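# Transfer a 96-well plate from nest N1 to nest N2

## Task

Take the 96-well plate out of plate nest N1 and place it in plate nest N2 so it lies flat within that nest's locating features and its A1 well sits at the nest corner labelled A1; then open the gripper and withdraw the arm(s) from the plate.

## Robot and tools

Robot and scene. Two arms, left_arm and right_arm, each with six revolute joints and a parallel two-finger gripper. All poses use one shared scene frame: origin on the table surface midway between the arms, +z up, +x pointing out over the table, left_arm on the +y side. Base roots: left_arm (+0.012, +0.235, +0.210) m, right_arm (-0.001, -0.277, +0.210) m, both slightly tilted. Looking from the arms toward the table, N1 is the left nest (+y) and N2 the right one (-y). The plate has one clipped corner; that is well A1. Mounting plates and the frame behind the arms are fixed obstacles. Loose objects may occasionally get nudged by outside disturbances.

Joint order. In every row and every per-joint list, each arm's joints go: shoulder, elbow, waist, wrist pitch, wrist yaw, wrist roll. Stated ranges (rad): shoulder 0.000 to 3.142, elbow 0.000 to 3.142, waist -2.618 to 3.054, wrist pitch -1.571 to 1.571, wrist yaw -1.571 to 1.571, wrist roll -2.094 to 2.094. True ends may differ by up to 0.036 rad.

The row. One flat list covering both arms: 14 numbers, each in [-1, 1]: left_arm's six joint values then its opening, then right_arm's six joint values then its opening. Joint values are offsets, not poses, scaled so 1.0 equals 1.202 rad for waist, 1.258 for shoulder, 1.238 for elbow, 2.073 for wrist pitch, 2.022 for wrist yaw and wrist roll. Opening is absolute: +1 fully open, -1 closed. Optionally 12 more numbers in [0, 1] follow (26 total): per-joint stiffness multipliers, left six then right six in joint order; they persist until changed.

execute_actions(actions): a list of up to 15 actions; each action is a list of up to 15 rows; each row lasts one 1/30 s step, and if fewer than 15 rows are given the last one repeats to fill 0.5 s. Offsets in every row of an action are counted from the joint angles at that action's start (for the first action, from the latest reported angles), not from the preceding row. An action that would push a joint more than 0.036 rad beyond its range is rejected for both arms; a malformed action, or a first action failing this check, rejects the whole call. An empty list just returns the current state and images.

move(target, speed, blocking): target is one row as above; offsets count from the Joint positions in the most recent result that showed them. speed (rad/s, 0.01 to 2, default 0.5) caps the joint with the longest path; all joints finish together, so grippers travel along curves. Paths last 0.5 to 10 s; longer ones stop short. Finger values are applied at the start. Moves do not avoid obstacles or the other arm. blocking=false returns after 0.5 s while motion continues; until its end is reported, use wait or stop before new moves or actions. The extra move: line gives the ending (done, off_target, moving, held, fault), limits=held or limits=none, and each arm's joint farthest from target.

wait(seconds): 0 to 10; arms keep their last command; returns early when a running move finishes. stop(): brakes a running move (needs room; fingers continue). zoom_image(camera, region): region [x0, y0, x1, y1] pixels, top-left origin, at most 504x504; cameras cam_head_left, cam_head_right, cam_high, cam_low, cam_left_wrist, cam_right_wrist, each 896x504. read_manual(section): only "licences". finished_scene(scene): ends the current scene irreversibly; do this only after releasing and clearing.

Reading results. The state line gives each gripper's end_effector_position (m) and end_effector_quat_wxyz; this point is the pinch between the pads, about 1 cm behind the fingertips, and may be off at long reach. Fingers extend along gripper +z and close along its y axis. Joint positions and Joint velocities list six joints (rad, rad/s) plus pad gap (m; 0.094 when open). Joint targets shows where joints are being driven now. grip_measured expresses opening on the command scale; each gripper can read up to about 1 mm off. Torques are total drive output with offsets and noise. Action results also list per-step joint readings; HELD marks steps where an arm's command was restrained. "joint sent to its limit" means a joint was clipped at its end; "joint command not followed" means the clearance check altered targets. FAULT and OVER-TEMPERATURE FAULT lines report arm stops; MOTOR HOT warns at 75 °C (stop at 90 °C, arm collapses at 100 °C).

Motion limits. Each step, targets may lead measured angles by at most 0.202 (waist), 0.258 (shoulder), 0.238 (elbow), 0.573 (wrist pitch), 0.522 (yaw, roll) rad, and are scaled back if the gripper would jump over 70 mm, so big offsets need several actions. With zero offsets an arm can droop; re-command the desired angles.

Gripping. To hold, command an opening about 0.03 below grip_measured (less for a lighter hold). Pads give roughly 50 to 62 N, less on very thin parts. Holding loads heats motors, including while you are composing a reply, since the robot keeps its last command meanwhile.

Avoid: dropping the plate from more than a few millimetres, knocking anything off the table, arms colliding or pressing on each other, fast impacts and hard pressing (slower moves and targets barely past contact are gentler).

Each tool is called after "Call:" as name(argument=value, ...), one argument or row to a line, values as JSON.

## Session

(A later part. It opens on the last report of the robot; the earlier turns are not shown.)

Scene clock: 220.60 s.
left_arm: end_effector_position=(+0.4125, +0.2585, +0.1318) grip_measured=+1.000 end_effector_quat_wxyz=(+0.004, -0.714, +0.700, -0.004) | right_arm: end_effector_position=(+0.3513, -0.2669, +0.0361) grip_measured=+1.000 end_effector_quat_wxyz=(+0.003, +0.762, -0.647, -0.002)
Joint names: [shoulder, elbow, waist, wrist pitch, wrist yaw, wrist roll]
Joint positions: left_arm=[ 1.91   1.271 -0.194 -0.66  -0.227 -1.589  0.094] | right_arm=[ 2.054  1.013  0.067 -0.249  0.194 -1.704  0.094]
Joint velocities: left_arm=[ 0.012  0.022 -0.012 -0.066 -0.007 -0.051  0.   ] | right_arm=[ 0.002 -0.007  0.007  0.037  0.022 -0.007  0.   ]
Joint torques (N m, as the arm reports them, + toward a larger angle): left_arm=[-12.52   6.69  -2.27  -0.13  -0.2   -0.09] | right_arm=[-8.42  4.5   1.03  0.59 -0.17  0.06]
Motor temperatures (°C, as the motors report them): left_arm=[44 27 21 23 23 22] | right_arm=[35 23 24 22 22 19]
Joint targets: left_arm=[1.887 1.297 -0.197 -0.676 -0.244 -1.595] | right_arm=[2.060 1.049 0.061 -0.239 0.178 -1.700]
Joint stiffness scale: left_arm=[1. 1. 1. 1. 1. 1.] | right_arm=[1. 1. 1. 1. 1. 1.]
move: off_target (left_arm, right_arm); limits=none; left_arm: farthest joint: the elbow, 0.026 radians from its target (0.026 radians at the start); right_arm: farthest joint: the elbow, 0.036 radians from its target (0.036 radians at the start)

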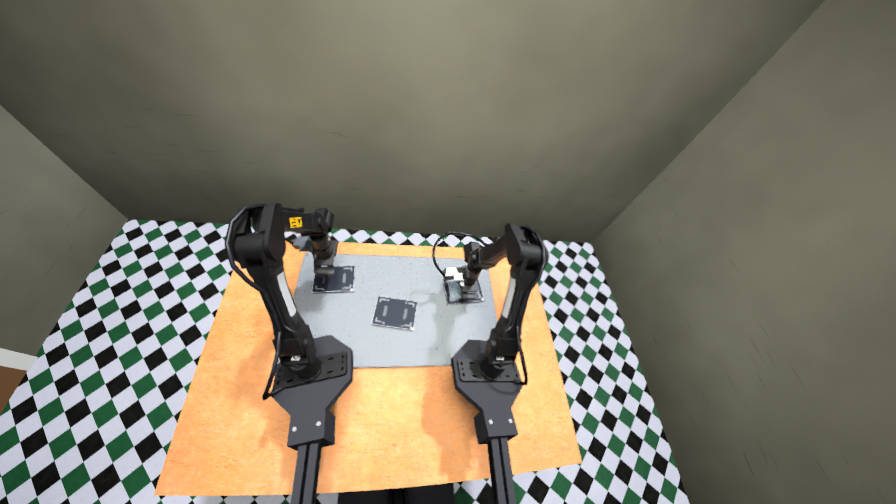

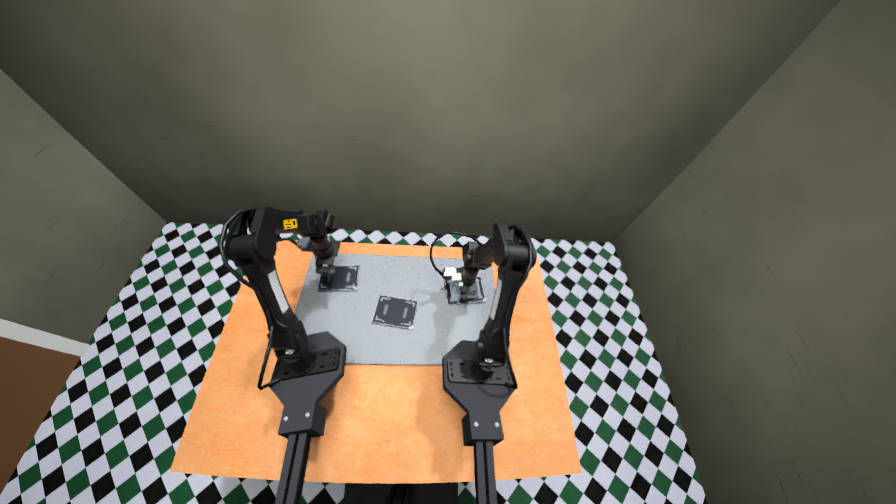

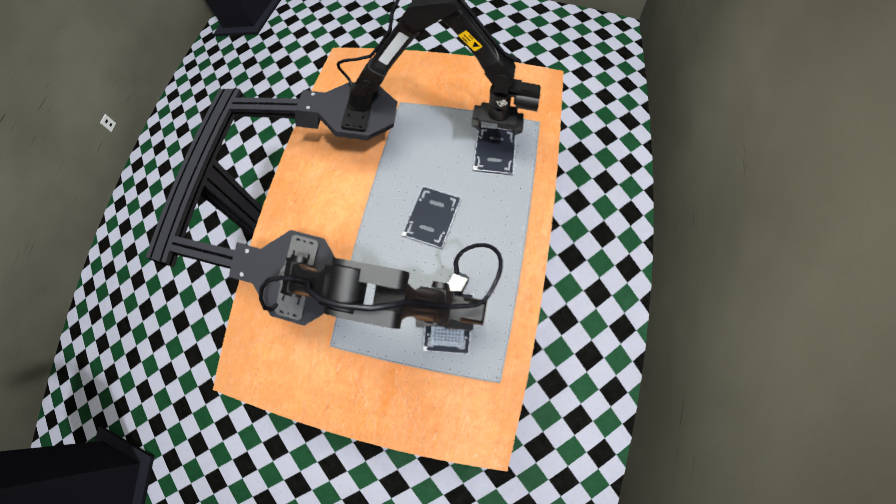

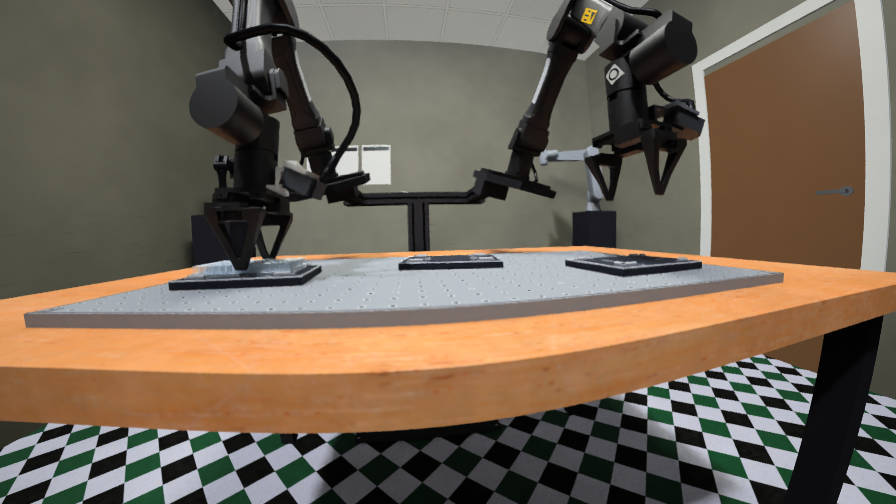

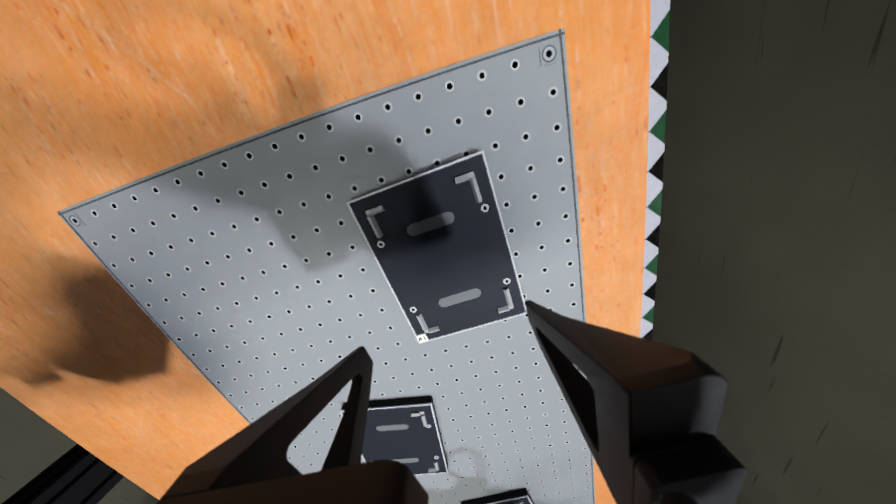

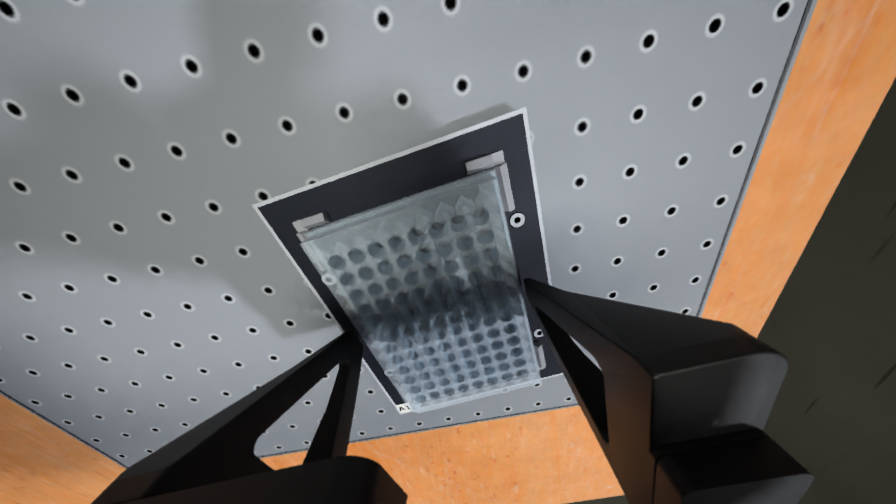

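Call:
execute_actions(
  actions=[],
)

Scene clock: 249.27 s.
left_arm: end_effector_position=(+0.4125, +0.2585, +0.1318) grip_measured=+1.000 end_effector_quat_wxyz=(+0.004, -0.714, +0.700, -0.004) | right_arm: end_effector_position=(+0.3514, -0.2669, +0.0361) grip_measured=+1.000 end_effector_quat_wxyz=(+0.003, +0.762, -0.648, -0.001)
Joint names: [shoulder, elbow, waist, wrist pitch, wrist yaw, wrist roll]
Joint positions: left_arm=[ 1.91   1.271 -0.194 -0.66  -0.227 -1.589  0.094] | right_arm=[ 2.054  1.013  0.067 -0.248  0.194 -1.704  0.094]
Joint velocities: left_arm=[-0.012 -0.007  0.002 -0.051 -0.051  0.081  0.   ] | right_arm=[ 0.002 -0.007 -0.007 -0.051 -0.022  0.022  0.   ]
Joint torques (N m, as the arm reports them, + toward a larger angle): left_arm=[-12.51   6.69  -2.27  -0.12  -0.21  -0.09] | right_arm=[-8.41  4.5   1.03  0.57 -0.17  0.07]
Motor temperatures (°C, as the motors report them): left_arm=[45 27 21 23 23 22] | right_arm=[35 23 24 22 22 19]
Joint targets: left_arm=[1.887 1.297 -0.197 -0.676 -0.244 -1.595] | right_arm=[2.060 1.049 0.061 -0.239 0.178 -1.700]
Joint stiffness scale: left_arm=[1. 1. 1. 1. 1. 1.] | right_arm=[1. 1. 1. 1. 1. 1.]

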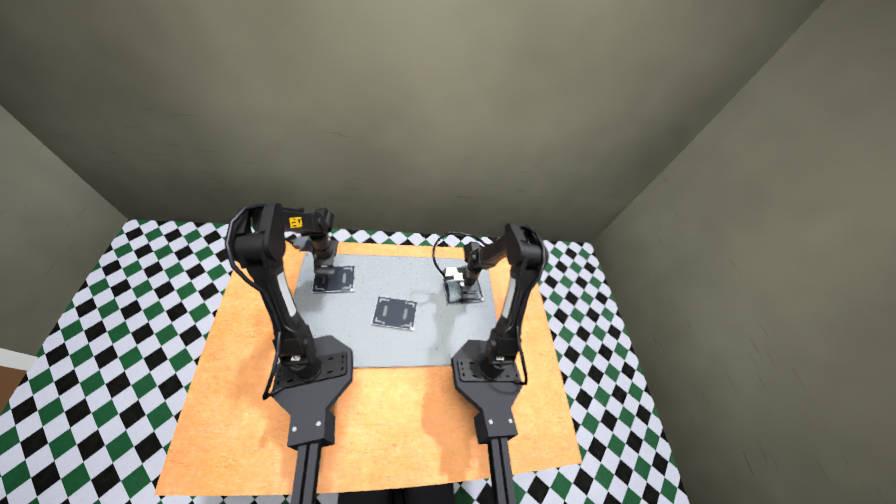

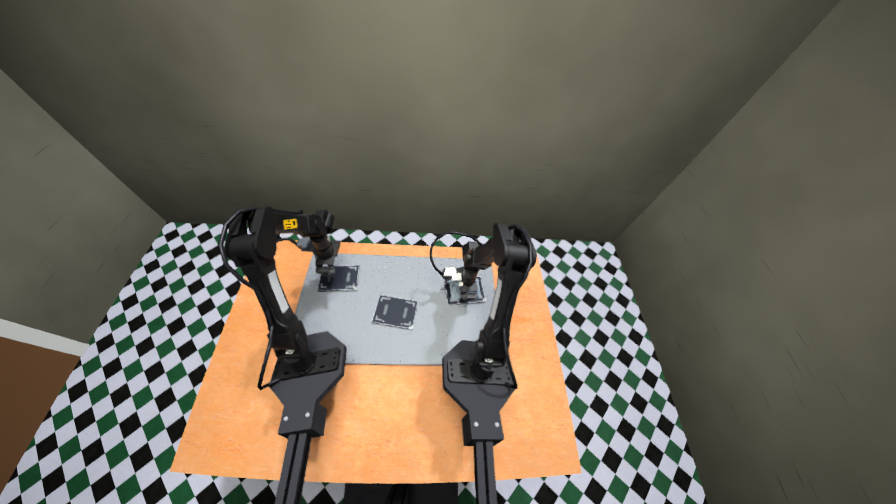

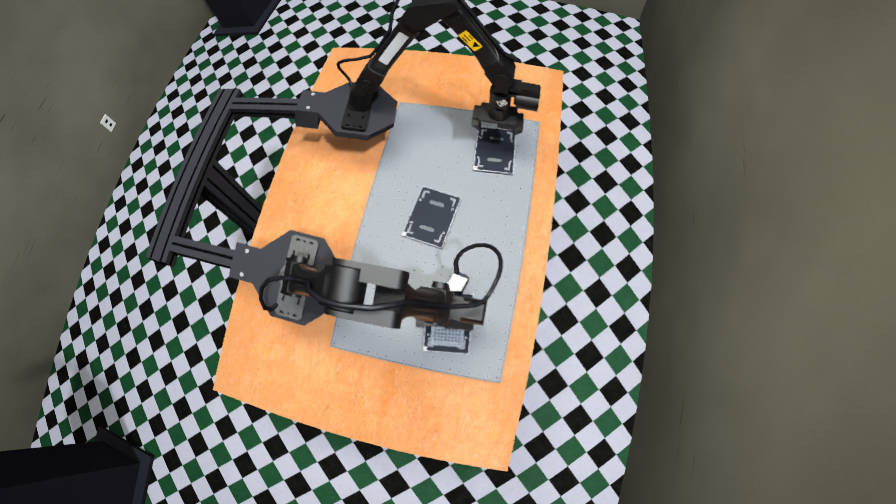

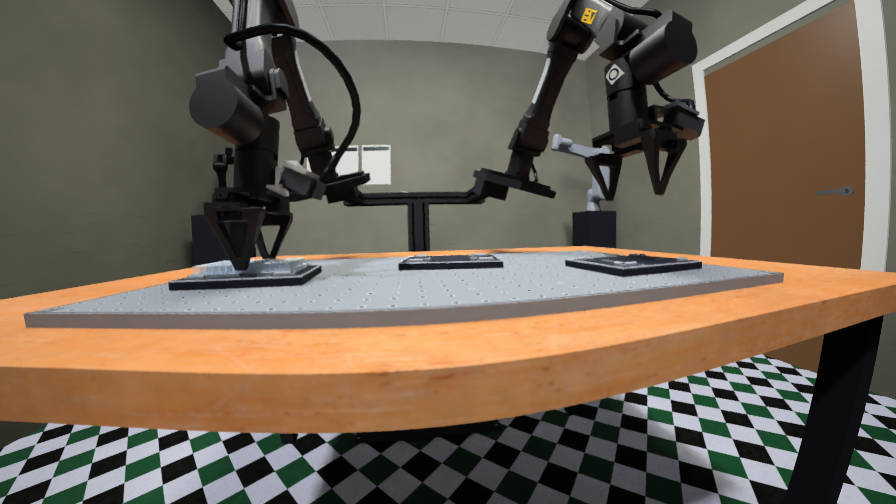

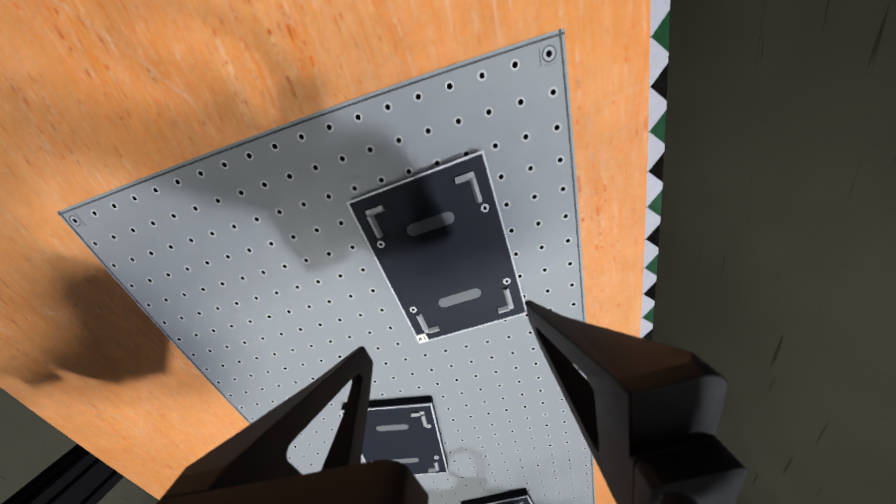

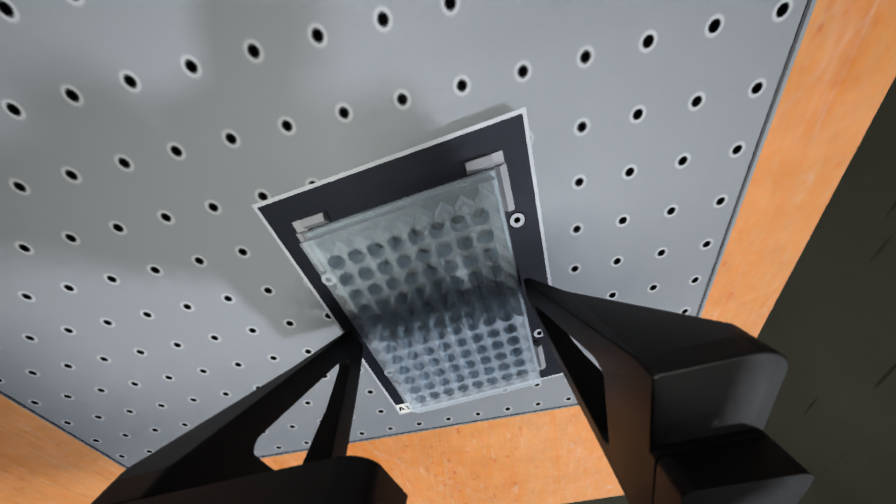

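Call:
zoom_image(
  camera="cam_high",
  region=[380, 110, 580, 270],
)

Call:
zoom_image(
  camera="cam_low",
  region=[150, 190, 350, 310],
)

Region (380, 110, 580, 270) of cam_high's 896x504 image, scaled by 2.520, with more detail than that image has; it fills the top 403 rows of this view, and the rest is white.

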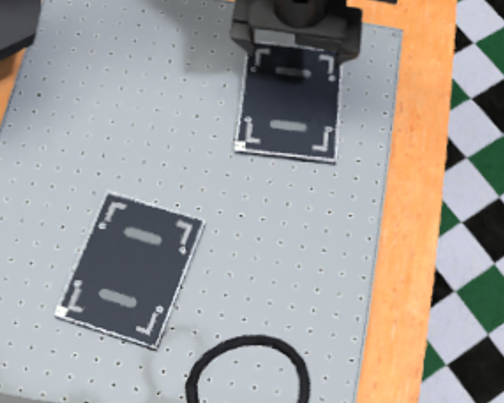

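Region (150, 190, 350, 310) of cam_low's 896x504 image, scaled by 2.520, with more detail than that image has; it fills the top 302 rows of this view, and the rest is white.

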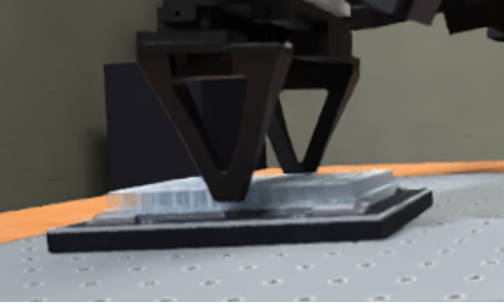

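Call:
zoom_image(
  camera="cam_left_wrist",
  region=[330, 130, 560, 360],
)

Call:
zoom_image(
  camera="cam_left_wrist",
  region=[320, 370, 560, 504],
)

Region (330, 130, 560, 360) of cam_left_wrist's 896x504 image, scaled by 2.191, with more detail than that image has.

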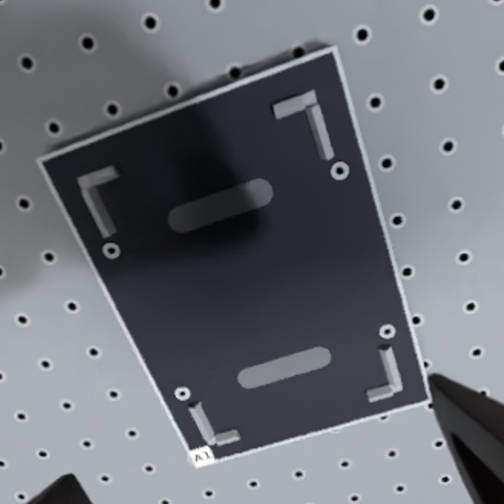

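Region (320, 370, 560, 504) of cam_left_wrist's 896x504 image, scaled by 2.100, with more detail than that image has; it fills the top 281 rows of this view, and the rest is white.

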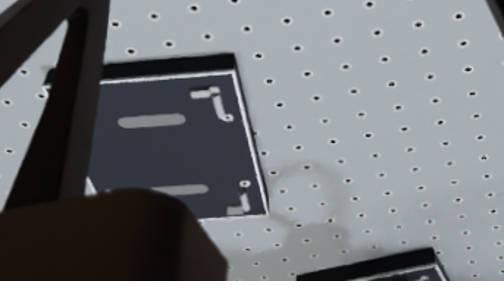

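Call:
execute_actions(
  actions=[
    [[-0.0183,0.021,-0.0025,-0.0077,-0.0084,-0.003,1,0.008,0.034,-0.005,0.004,-0.008,0.002,1],[-0.0183,0.021,-0.0025,-0.0077,-0.0084,-0.003,1,0.011,0.040,-0.005,0.004,-0.008,0.002,1],[-0.0183,0.021,-0.0025,-0.0077,-0.0084,-0.003,1,0.012,0.042,-0.005,0.004,-0.008,0.002,1]],
  ],
)

Scene clock: 274.93 s.
left_arm: end_effector_position=(+0.4125, +0.2585, +0.1318) grip_measured=+1.000 end_effector_quat_wxyz=(+0.004, -0.714, +0.700, -0.004) | right_arm: end_effector_position=(+0.3589, -0.2666, +0.0366) grip_measured=+1.000 end_effector_quat_wxyz=(-0.002, +0.761, -0.648, +0.003)
Joint names: [shoulder, elbow, waist, wrist pitch, wrist yaw, wrist roll]
Joint positions: left_arm=[ 1.91   1.271 -0.194 -0.66  -0.227 -1.589  0.094] | right_arm=[ 2.061  1.033  0.067 -0.25   0.192 -1.704  0.094]
Joint velocities: left_arm=[-0.007  0.002 -0.027 -0.007  0.066 -0.022  0.   ] | right_arm=[-0.027 -0.012  0.002 -0.022  0.037 -0.051  0.   ]
Joint torques (N m, as the arm reports them, + toward a larger angle): left_arm=[-12.51   6.69  -2.25  -0.13  -0.2   -0.09] | right_arm=[-8.34  4.24  1.02  0.6  -0.16  0.06]
Motor temperatures (°C, as the motors report them): left_arm=[45 27 21 22 23 22] | right_arm=[35 23 24 22 22 19]
Joint targets: left_arm=[1.887 1.297 -0.197 -0.676 -0.244 -1.595] | right_arm=[2.069 1.065 0.061 -0.240 0.177 -1.700]
Joint stiffness scale: left_arm=[1. 1. 1. 1. 1. 1.] | right_arm=[1. 1. 1. 1. 1. 1.]
Step readings (joint positions):
0: left_arm=[1.910 1.271 -0.194 -0.660 -0.227 -1.589] | right_arm=[2.054 1.013 0.067 -0.248 0.194 -1.704]
1: left_arm=[1.910 1.271 -0.194 -0.660 -0.227 -1.589] | right_arm=[2.054 1.013 0.067 -0.248 0.194 -1.704]
2: left_arm=[1.910 1.271 -0.194 -0.660 -0.227 -1.589] | right_arm=[2.054 1.015 0.067 -0.250 0.194 -1.704]
4: left_arm=[1.910 1.271 -0.194 -0.660 -0.227 -1.589] | right_arm=[2.059 1.026 0.067 -0.249 0.193 -1.704]
8: left_arm=[1.910 1.271 -0.194 -0.660 -0.227 -1.589] | right_arm=[2.061 1.033 0.067 -0.250 0.192 -1.704]
15: Joint positions above

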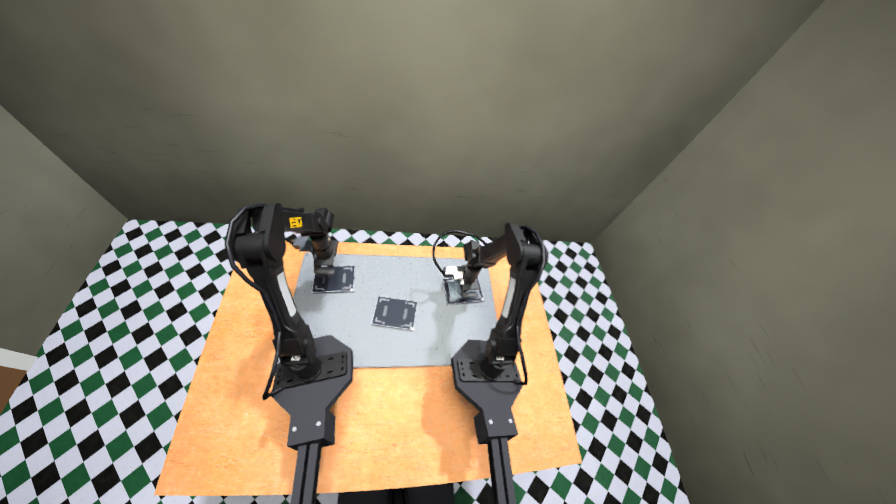

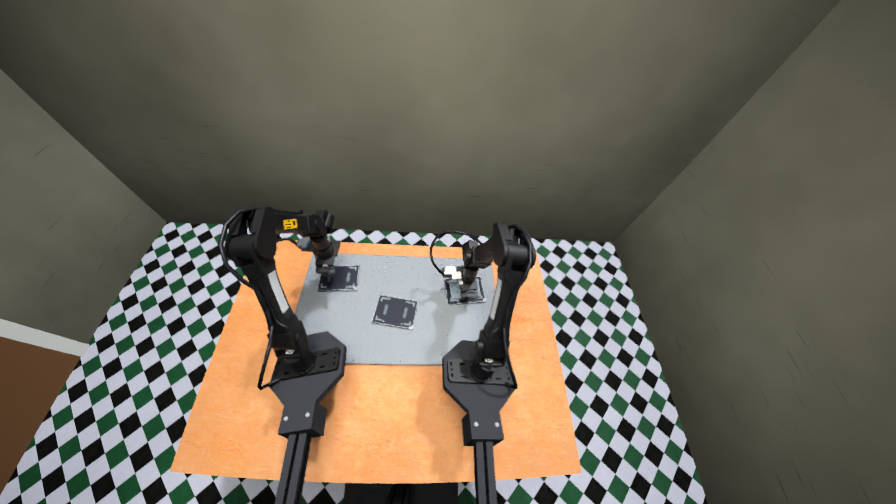

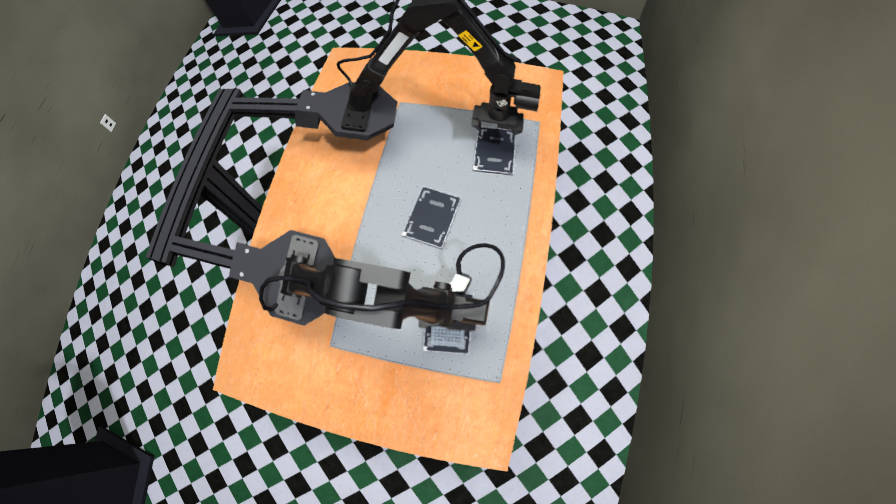

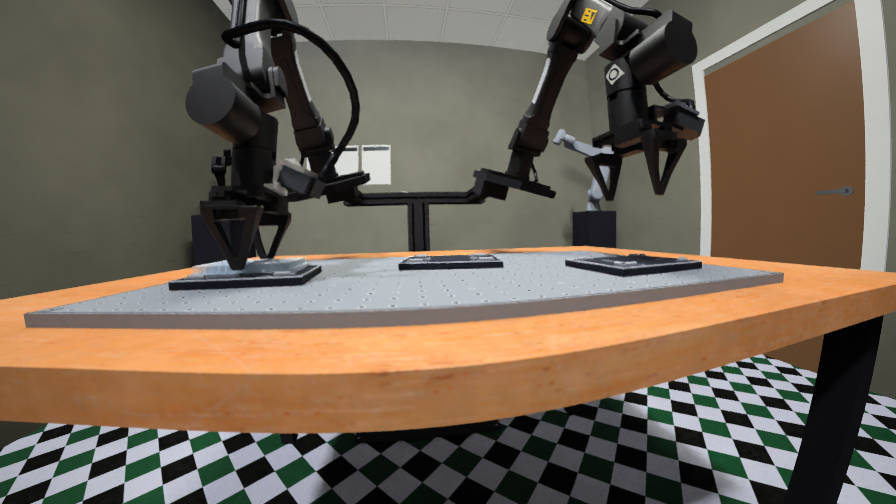

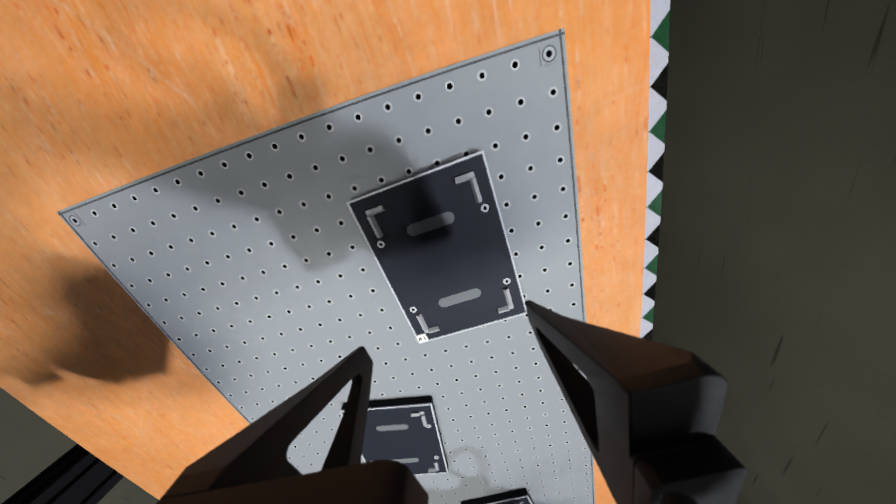

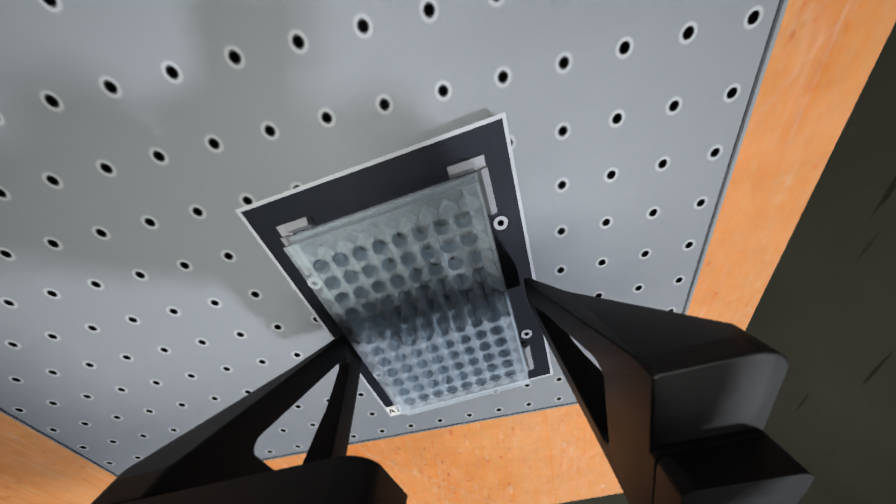

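Call:
execute_actions(
  actions=[
    [[-0.0183,0.021,-0.0025,-0.0077,-0.0084,-0.003,1,0.008,0.014,-0.005,0.004,-0.008,0.002,1],[-0.0183,0.021,-0.0025,-0.0077,-0.0084,-0.003,1,0.010,0.014,-0.005,0.004,-0.008,0.002,1],[-0.0183,0.021,-0.0025,-0.0077,-0.0084,-0.003,1,0.012,0.014,-0.005,0.004,-0.008,0.002,1]],
  ],
)

Scene clock: 285.40 s.
left_arm: end_effector_position=(+0.4125, +0.2585, +0.1318) grip_measured=+1.000 end_effector_quat_wxyz=(+0.004, -0.714, +0.700, -0.004) | right_arm: end_effector_position=(+0.3589, -0.2666, +0.0366) grip_measured=+1.000 end_effector_quat_wxyz=(-0.002, +0.761, -0.648, +0.003)
Joint names: [shoulder, elbow, waist, wrist pitch, wrist yaw, wrist roll]
Joint positions: left_arm=[ 1.91   1.271 -0.194 -0.66  -0.227 -1.59   0.094] | right_arm=[ 2.061  1.033  0.067 -0.25   0.192 -1.704  0.094]
Joint velocities: left_arm=[-0.002 -0.002 -0.007 -0.037  0.066  0.051  0.   ] | right_arm=[-0.017 -0.002 -0.012  0.066  0.007  0.022  0.   ]
Joint torques (N m, as the arm reports them, + toward a larger angle): left_arm=[-12.52   6.68  -2.25  -0.12  -0.21  -0.09] | right_arm=[-7.85  3.26  1.03  0.57 -0.19  0.06]
Motor temperatures (°C, as the motors report them): left_arm=[45 27 21 22 23 22] | right_arm=[35 23 24 22 22 19]
Joint targets: left_arm=[1.887 1.297 -0.197 -0.676 -0.244 -1.596] | right_arm=[2.076 1.051 0.061 -0.241 0.176 -1.700]
Joint stiffness scale: left_arm=[1. 1. 1. 1. 1. 1.] | right_arm=[1. 1. 1. 1. 1. 1.]
Step readings (joint positions):
0: left_arm=[1.910 1.271 -0.194 -0.660 -0.227 -1.589] | right_arm=[2.061 1.033 0.067 -0.250 0.192 -1.704]
1: left_arm=[1.910 1.271 -0.194 -0.660 -0.227 -1.589] | right_arm=[2.061 1.033 0.067 -0.250 0.192 -1.704]
2: left_arm=[1.910 1.271 -0.194 -0.660 -0.227 -1.589] | right_arm=[2.061 1.033 0.067 -0.250 0.192 -1.704]
4: left_arm=[1.910 1.271 -0.194 -0.660 -0.227 -1.589] | right_arm=[2.061 1.033 0.067 -0.250 0.192 -1.704]
8: left_arm=[1.910 1.271 -0.194 -0.660 -0.227 -1.590] | right_arm=[2.061 1.033 0.067 -0.250 0.192 -1.704]
15: Joint positions above

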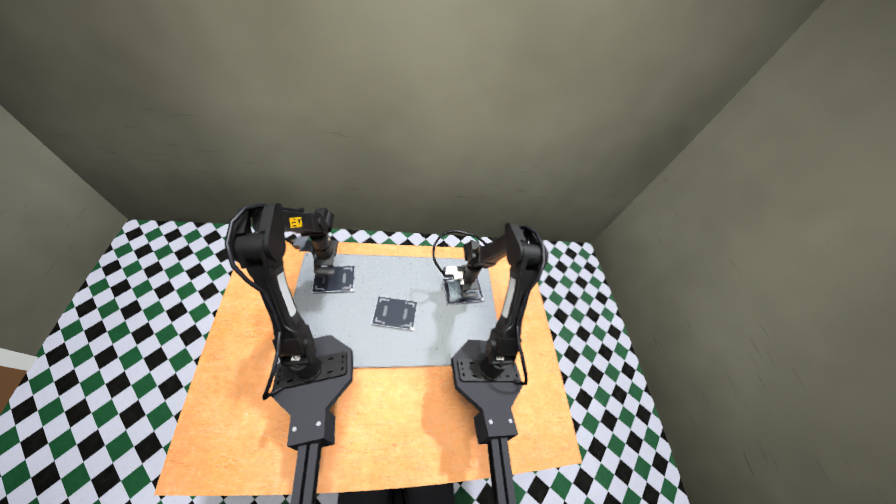

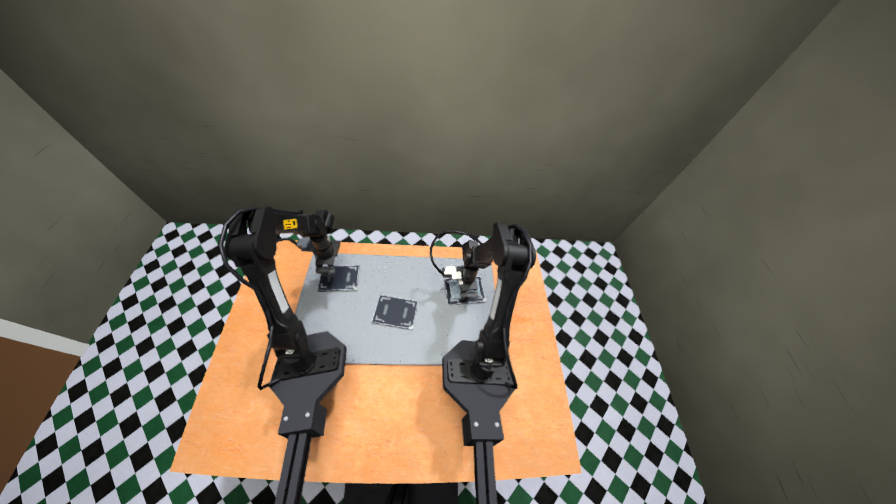

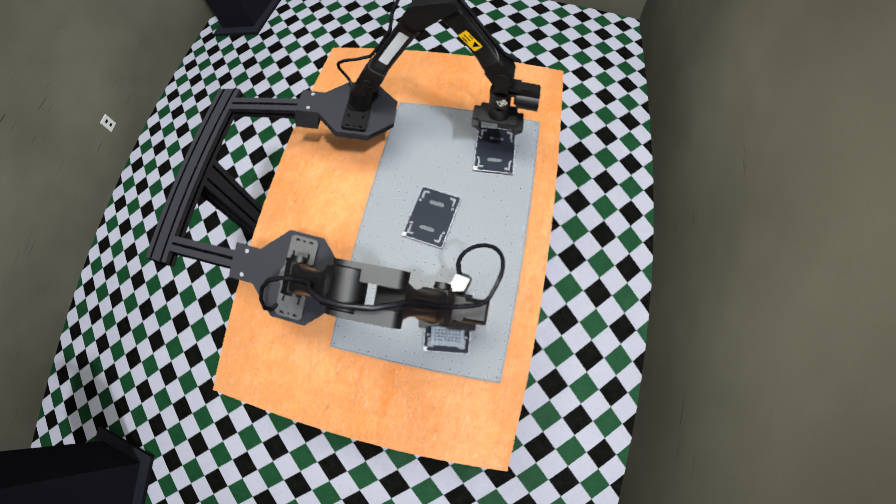

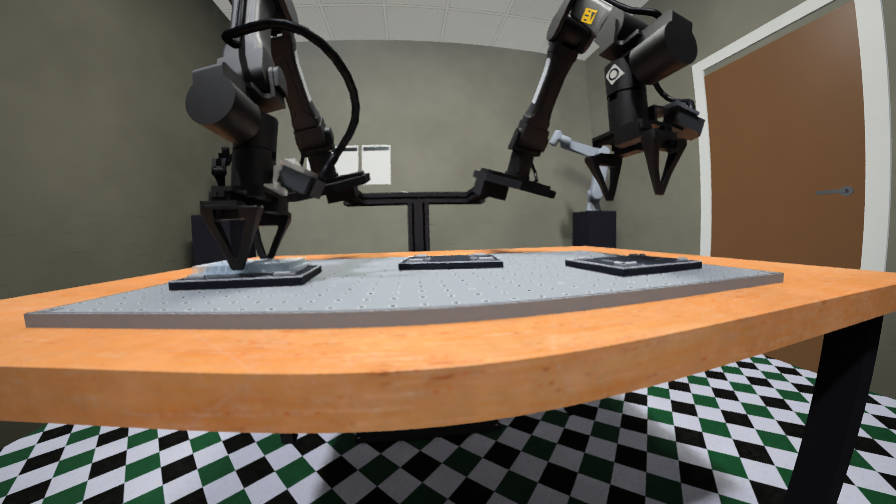

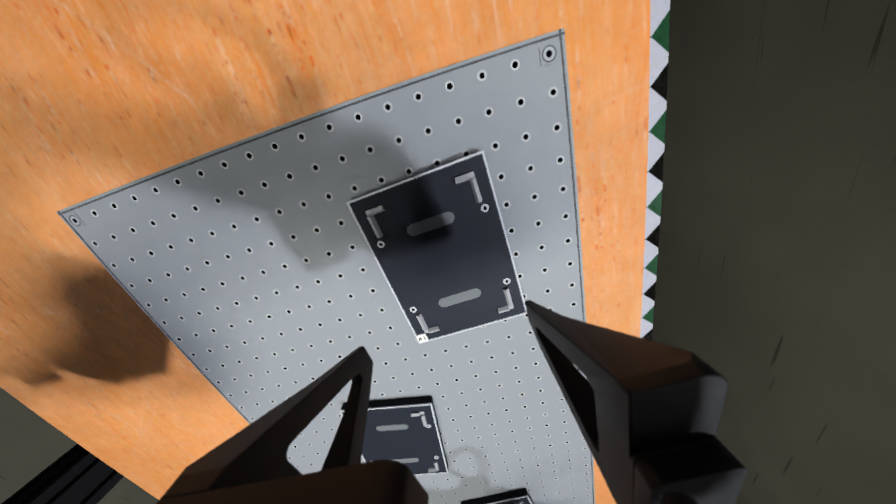

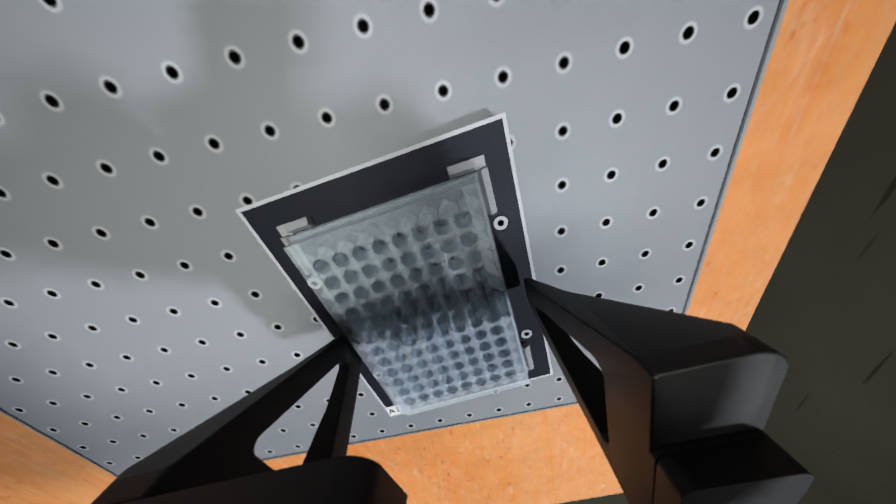

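Call:
execute_actions(
  actions=[
    [[-0.0183,0.021,-0.0025,-0.0077,-0.0084,-0.003,1,0.014,0.014,-0.005,0.004,-0.008,0.002,1],[-0.0183,0.021,-0.0025,-0.0077,-0.0084,-0.003,1,0.017,0.014,-0.005,0.004,-0.008,0.002,1],[-0.0183,0.021,-0.0025,-0.0077,-0.0084,-0.003,1,0.020,0.014,-0.005,0.004,-0.008,0.002,1]],
  ],
)

Call:
zoom_image(
  camera="cam_low",
  region=[150, 190, 350, 310],
)

Scene clock: 290.60 s.
left_arm: end_effector_position=(+0.4125, +0.2585, +0.1318) grip_measured=+1.000 end_effector_quat_wxyz=(+0.004, -0.714, +0.700, -0.004) | right_arm: end_effector_position=(+0.3539, -0.2655, +0.0309) grip_measured=+1.000 end_effector_quat_wxyz=(+0.003, +0.762, -0.647, -0.004)
Joint names: [shoulder, elbow, waist, wrist pitch, wrist yaw, wrist roll]
Joint positions: left_arm=[ 1.91   1.271 -0.194 -0.66  -0.227 -1.59   0.094] | right_arm=[ 2.08   1.033  0.067 -0.248  0.192 -1.704  0.094]
Joint velocities: left_arm=[-0.012 -0.007 -0.002  0.095 -0.037  0.007  0.   ] | right_arm=[-0.017  0.007 -0.002  0.007  0.007 -0.022  0.   ]
Joint torques (N m, as the arm reports them, + toward a larger angle): left_arm=[-12.52   6.69  -2.26  -0.13  -0.21  -0.09] | right_arm=[-8.54  3.18  1.05  0.54 -0.17  0.06]
Motor temperatures (°C, as the motors report them): left_arm=[45 27 21 22 23 22] | right_arm=[35 23 24 22 22 19]
Joint targets: left_arm=[1.887 1.297 -0.197 -0.676 -0.244 -1.596] | right_arm=[2.086 1.051 0.061 -0.241 0.176 -1.700]
Joint stiffness scale: left_arm=[1. 1. 1. 1. 1. 1.] | right_arm=[1. 1. 1. 1. 1. 1.]
Step readings (joint positions):
0: left_arm=[1.910 1.271 -0.194 -0.660 -0.227 -1.590] | right_arm=[2.061 1.033 0.067 -0.250 0.192 -1.704]
1: left_arm=[1.910 1.271 -0.194 -0.660 -0.227 -1.590] | right_arm=[2.061 1.033 0.067 -0.250 0.192 -1.704]
2: left_arm=[1.910 1.271 -0.194 -0.660 -0.227 -1.590] | right_arm=[2.064 1.033 0.067 -0.249 0.192 -1.704]
4: left_arm=[1.910 1.271 -0.194 -0.660 -0.227 -1.590] | right_arm=[2.070 1.033 0.067 -0.248 0.192 -1.704]
8: left_arm=[1.910 1.271 -0.194 -0.660 -0.227 -1.590] | right_arm=[2.079 1.033 0.067 -0.248 0.192 -1.704]
15: Joint positions above

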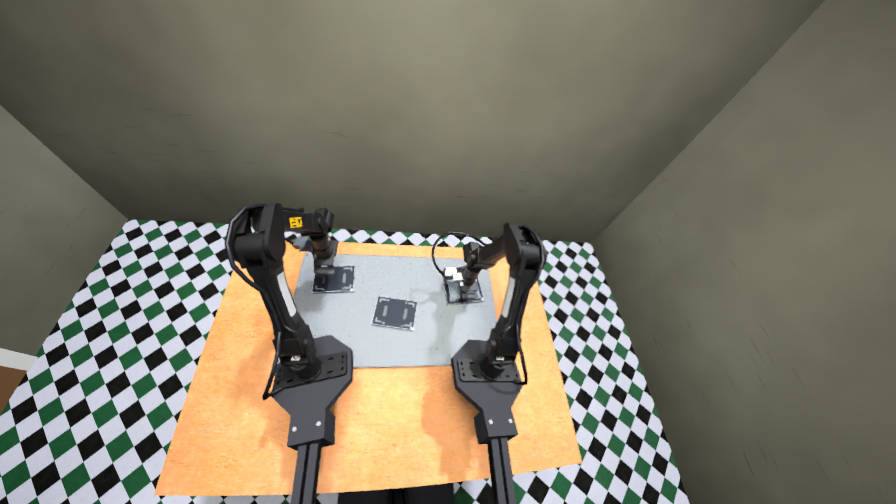

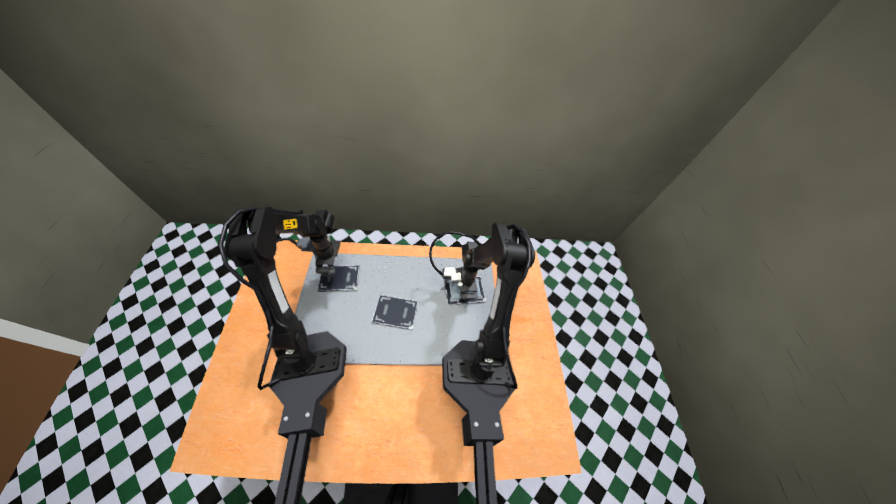

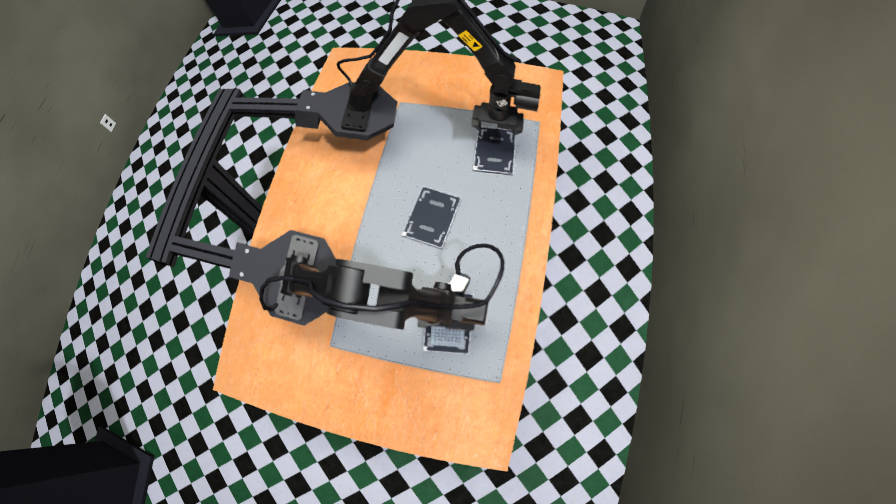

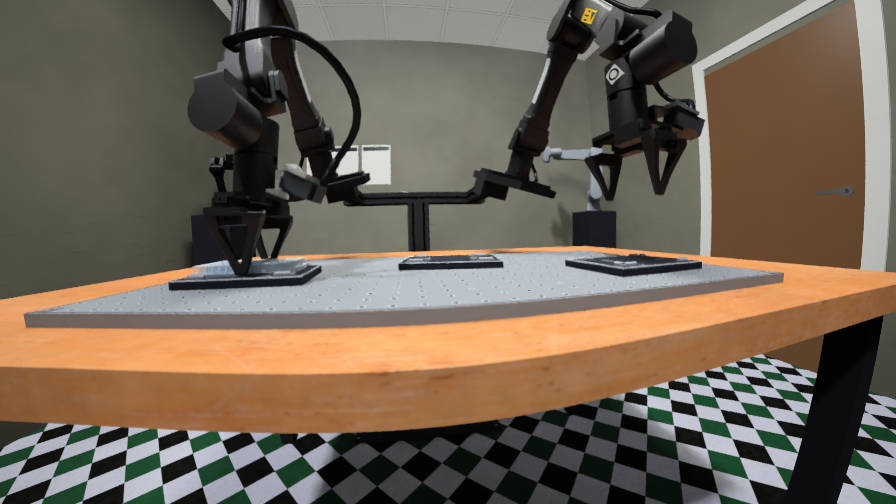

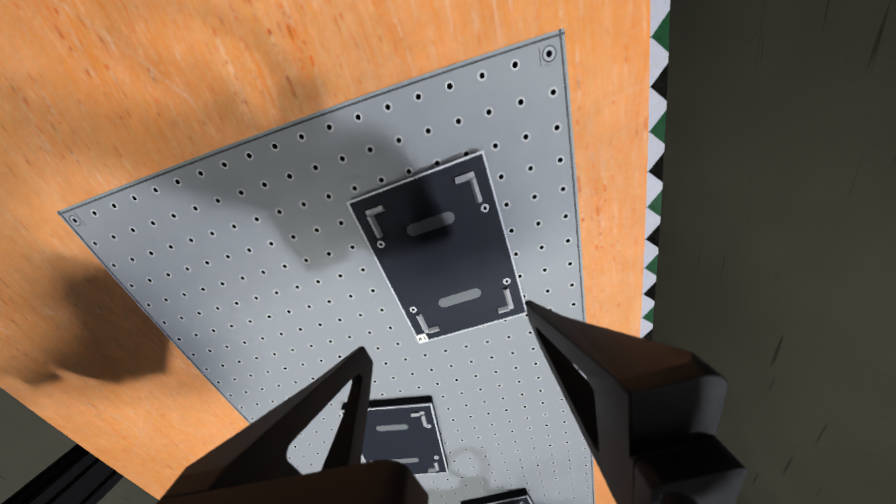

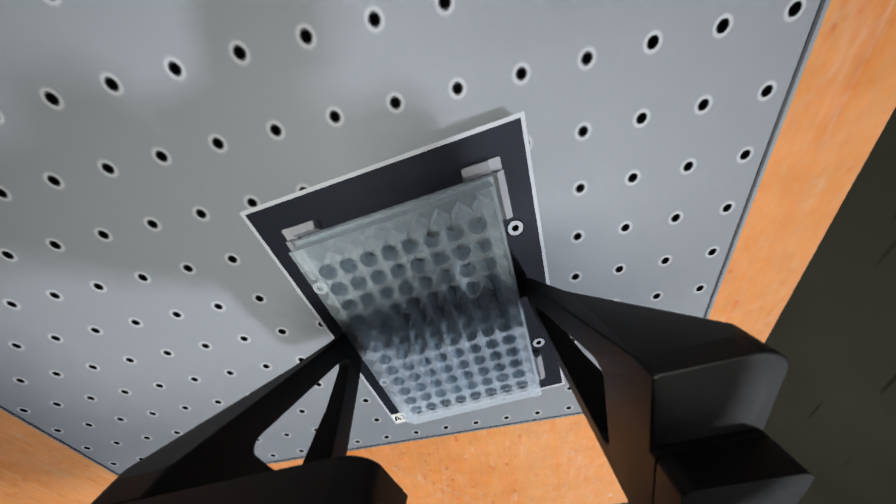

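Region (150, 190, 350, 310) of cam_low's 896x504 image, scaled by 2.520, with more detail than that image has; it fills the top 302 rows of this view, and the rest is white.

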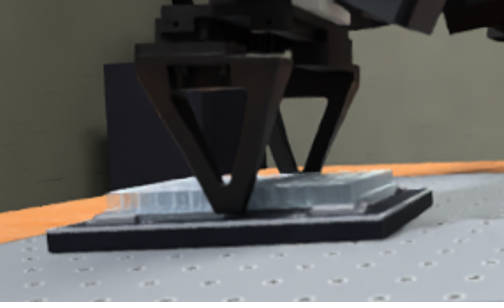

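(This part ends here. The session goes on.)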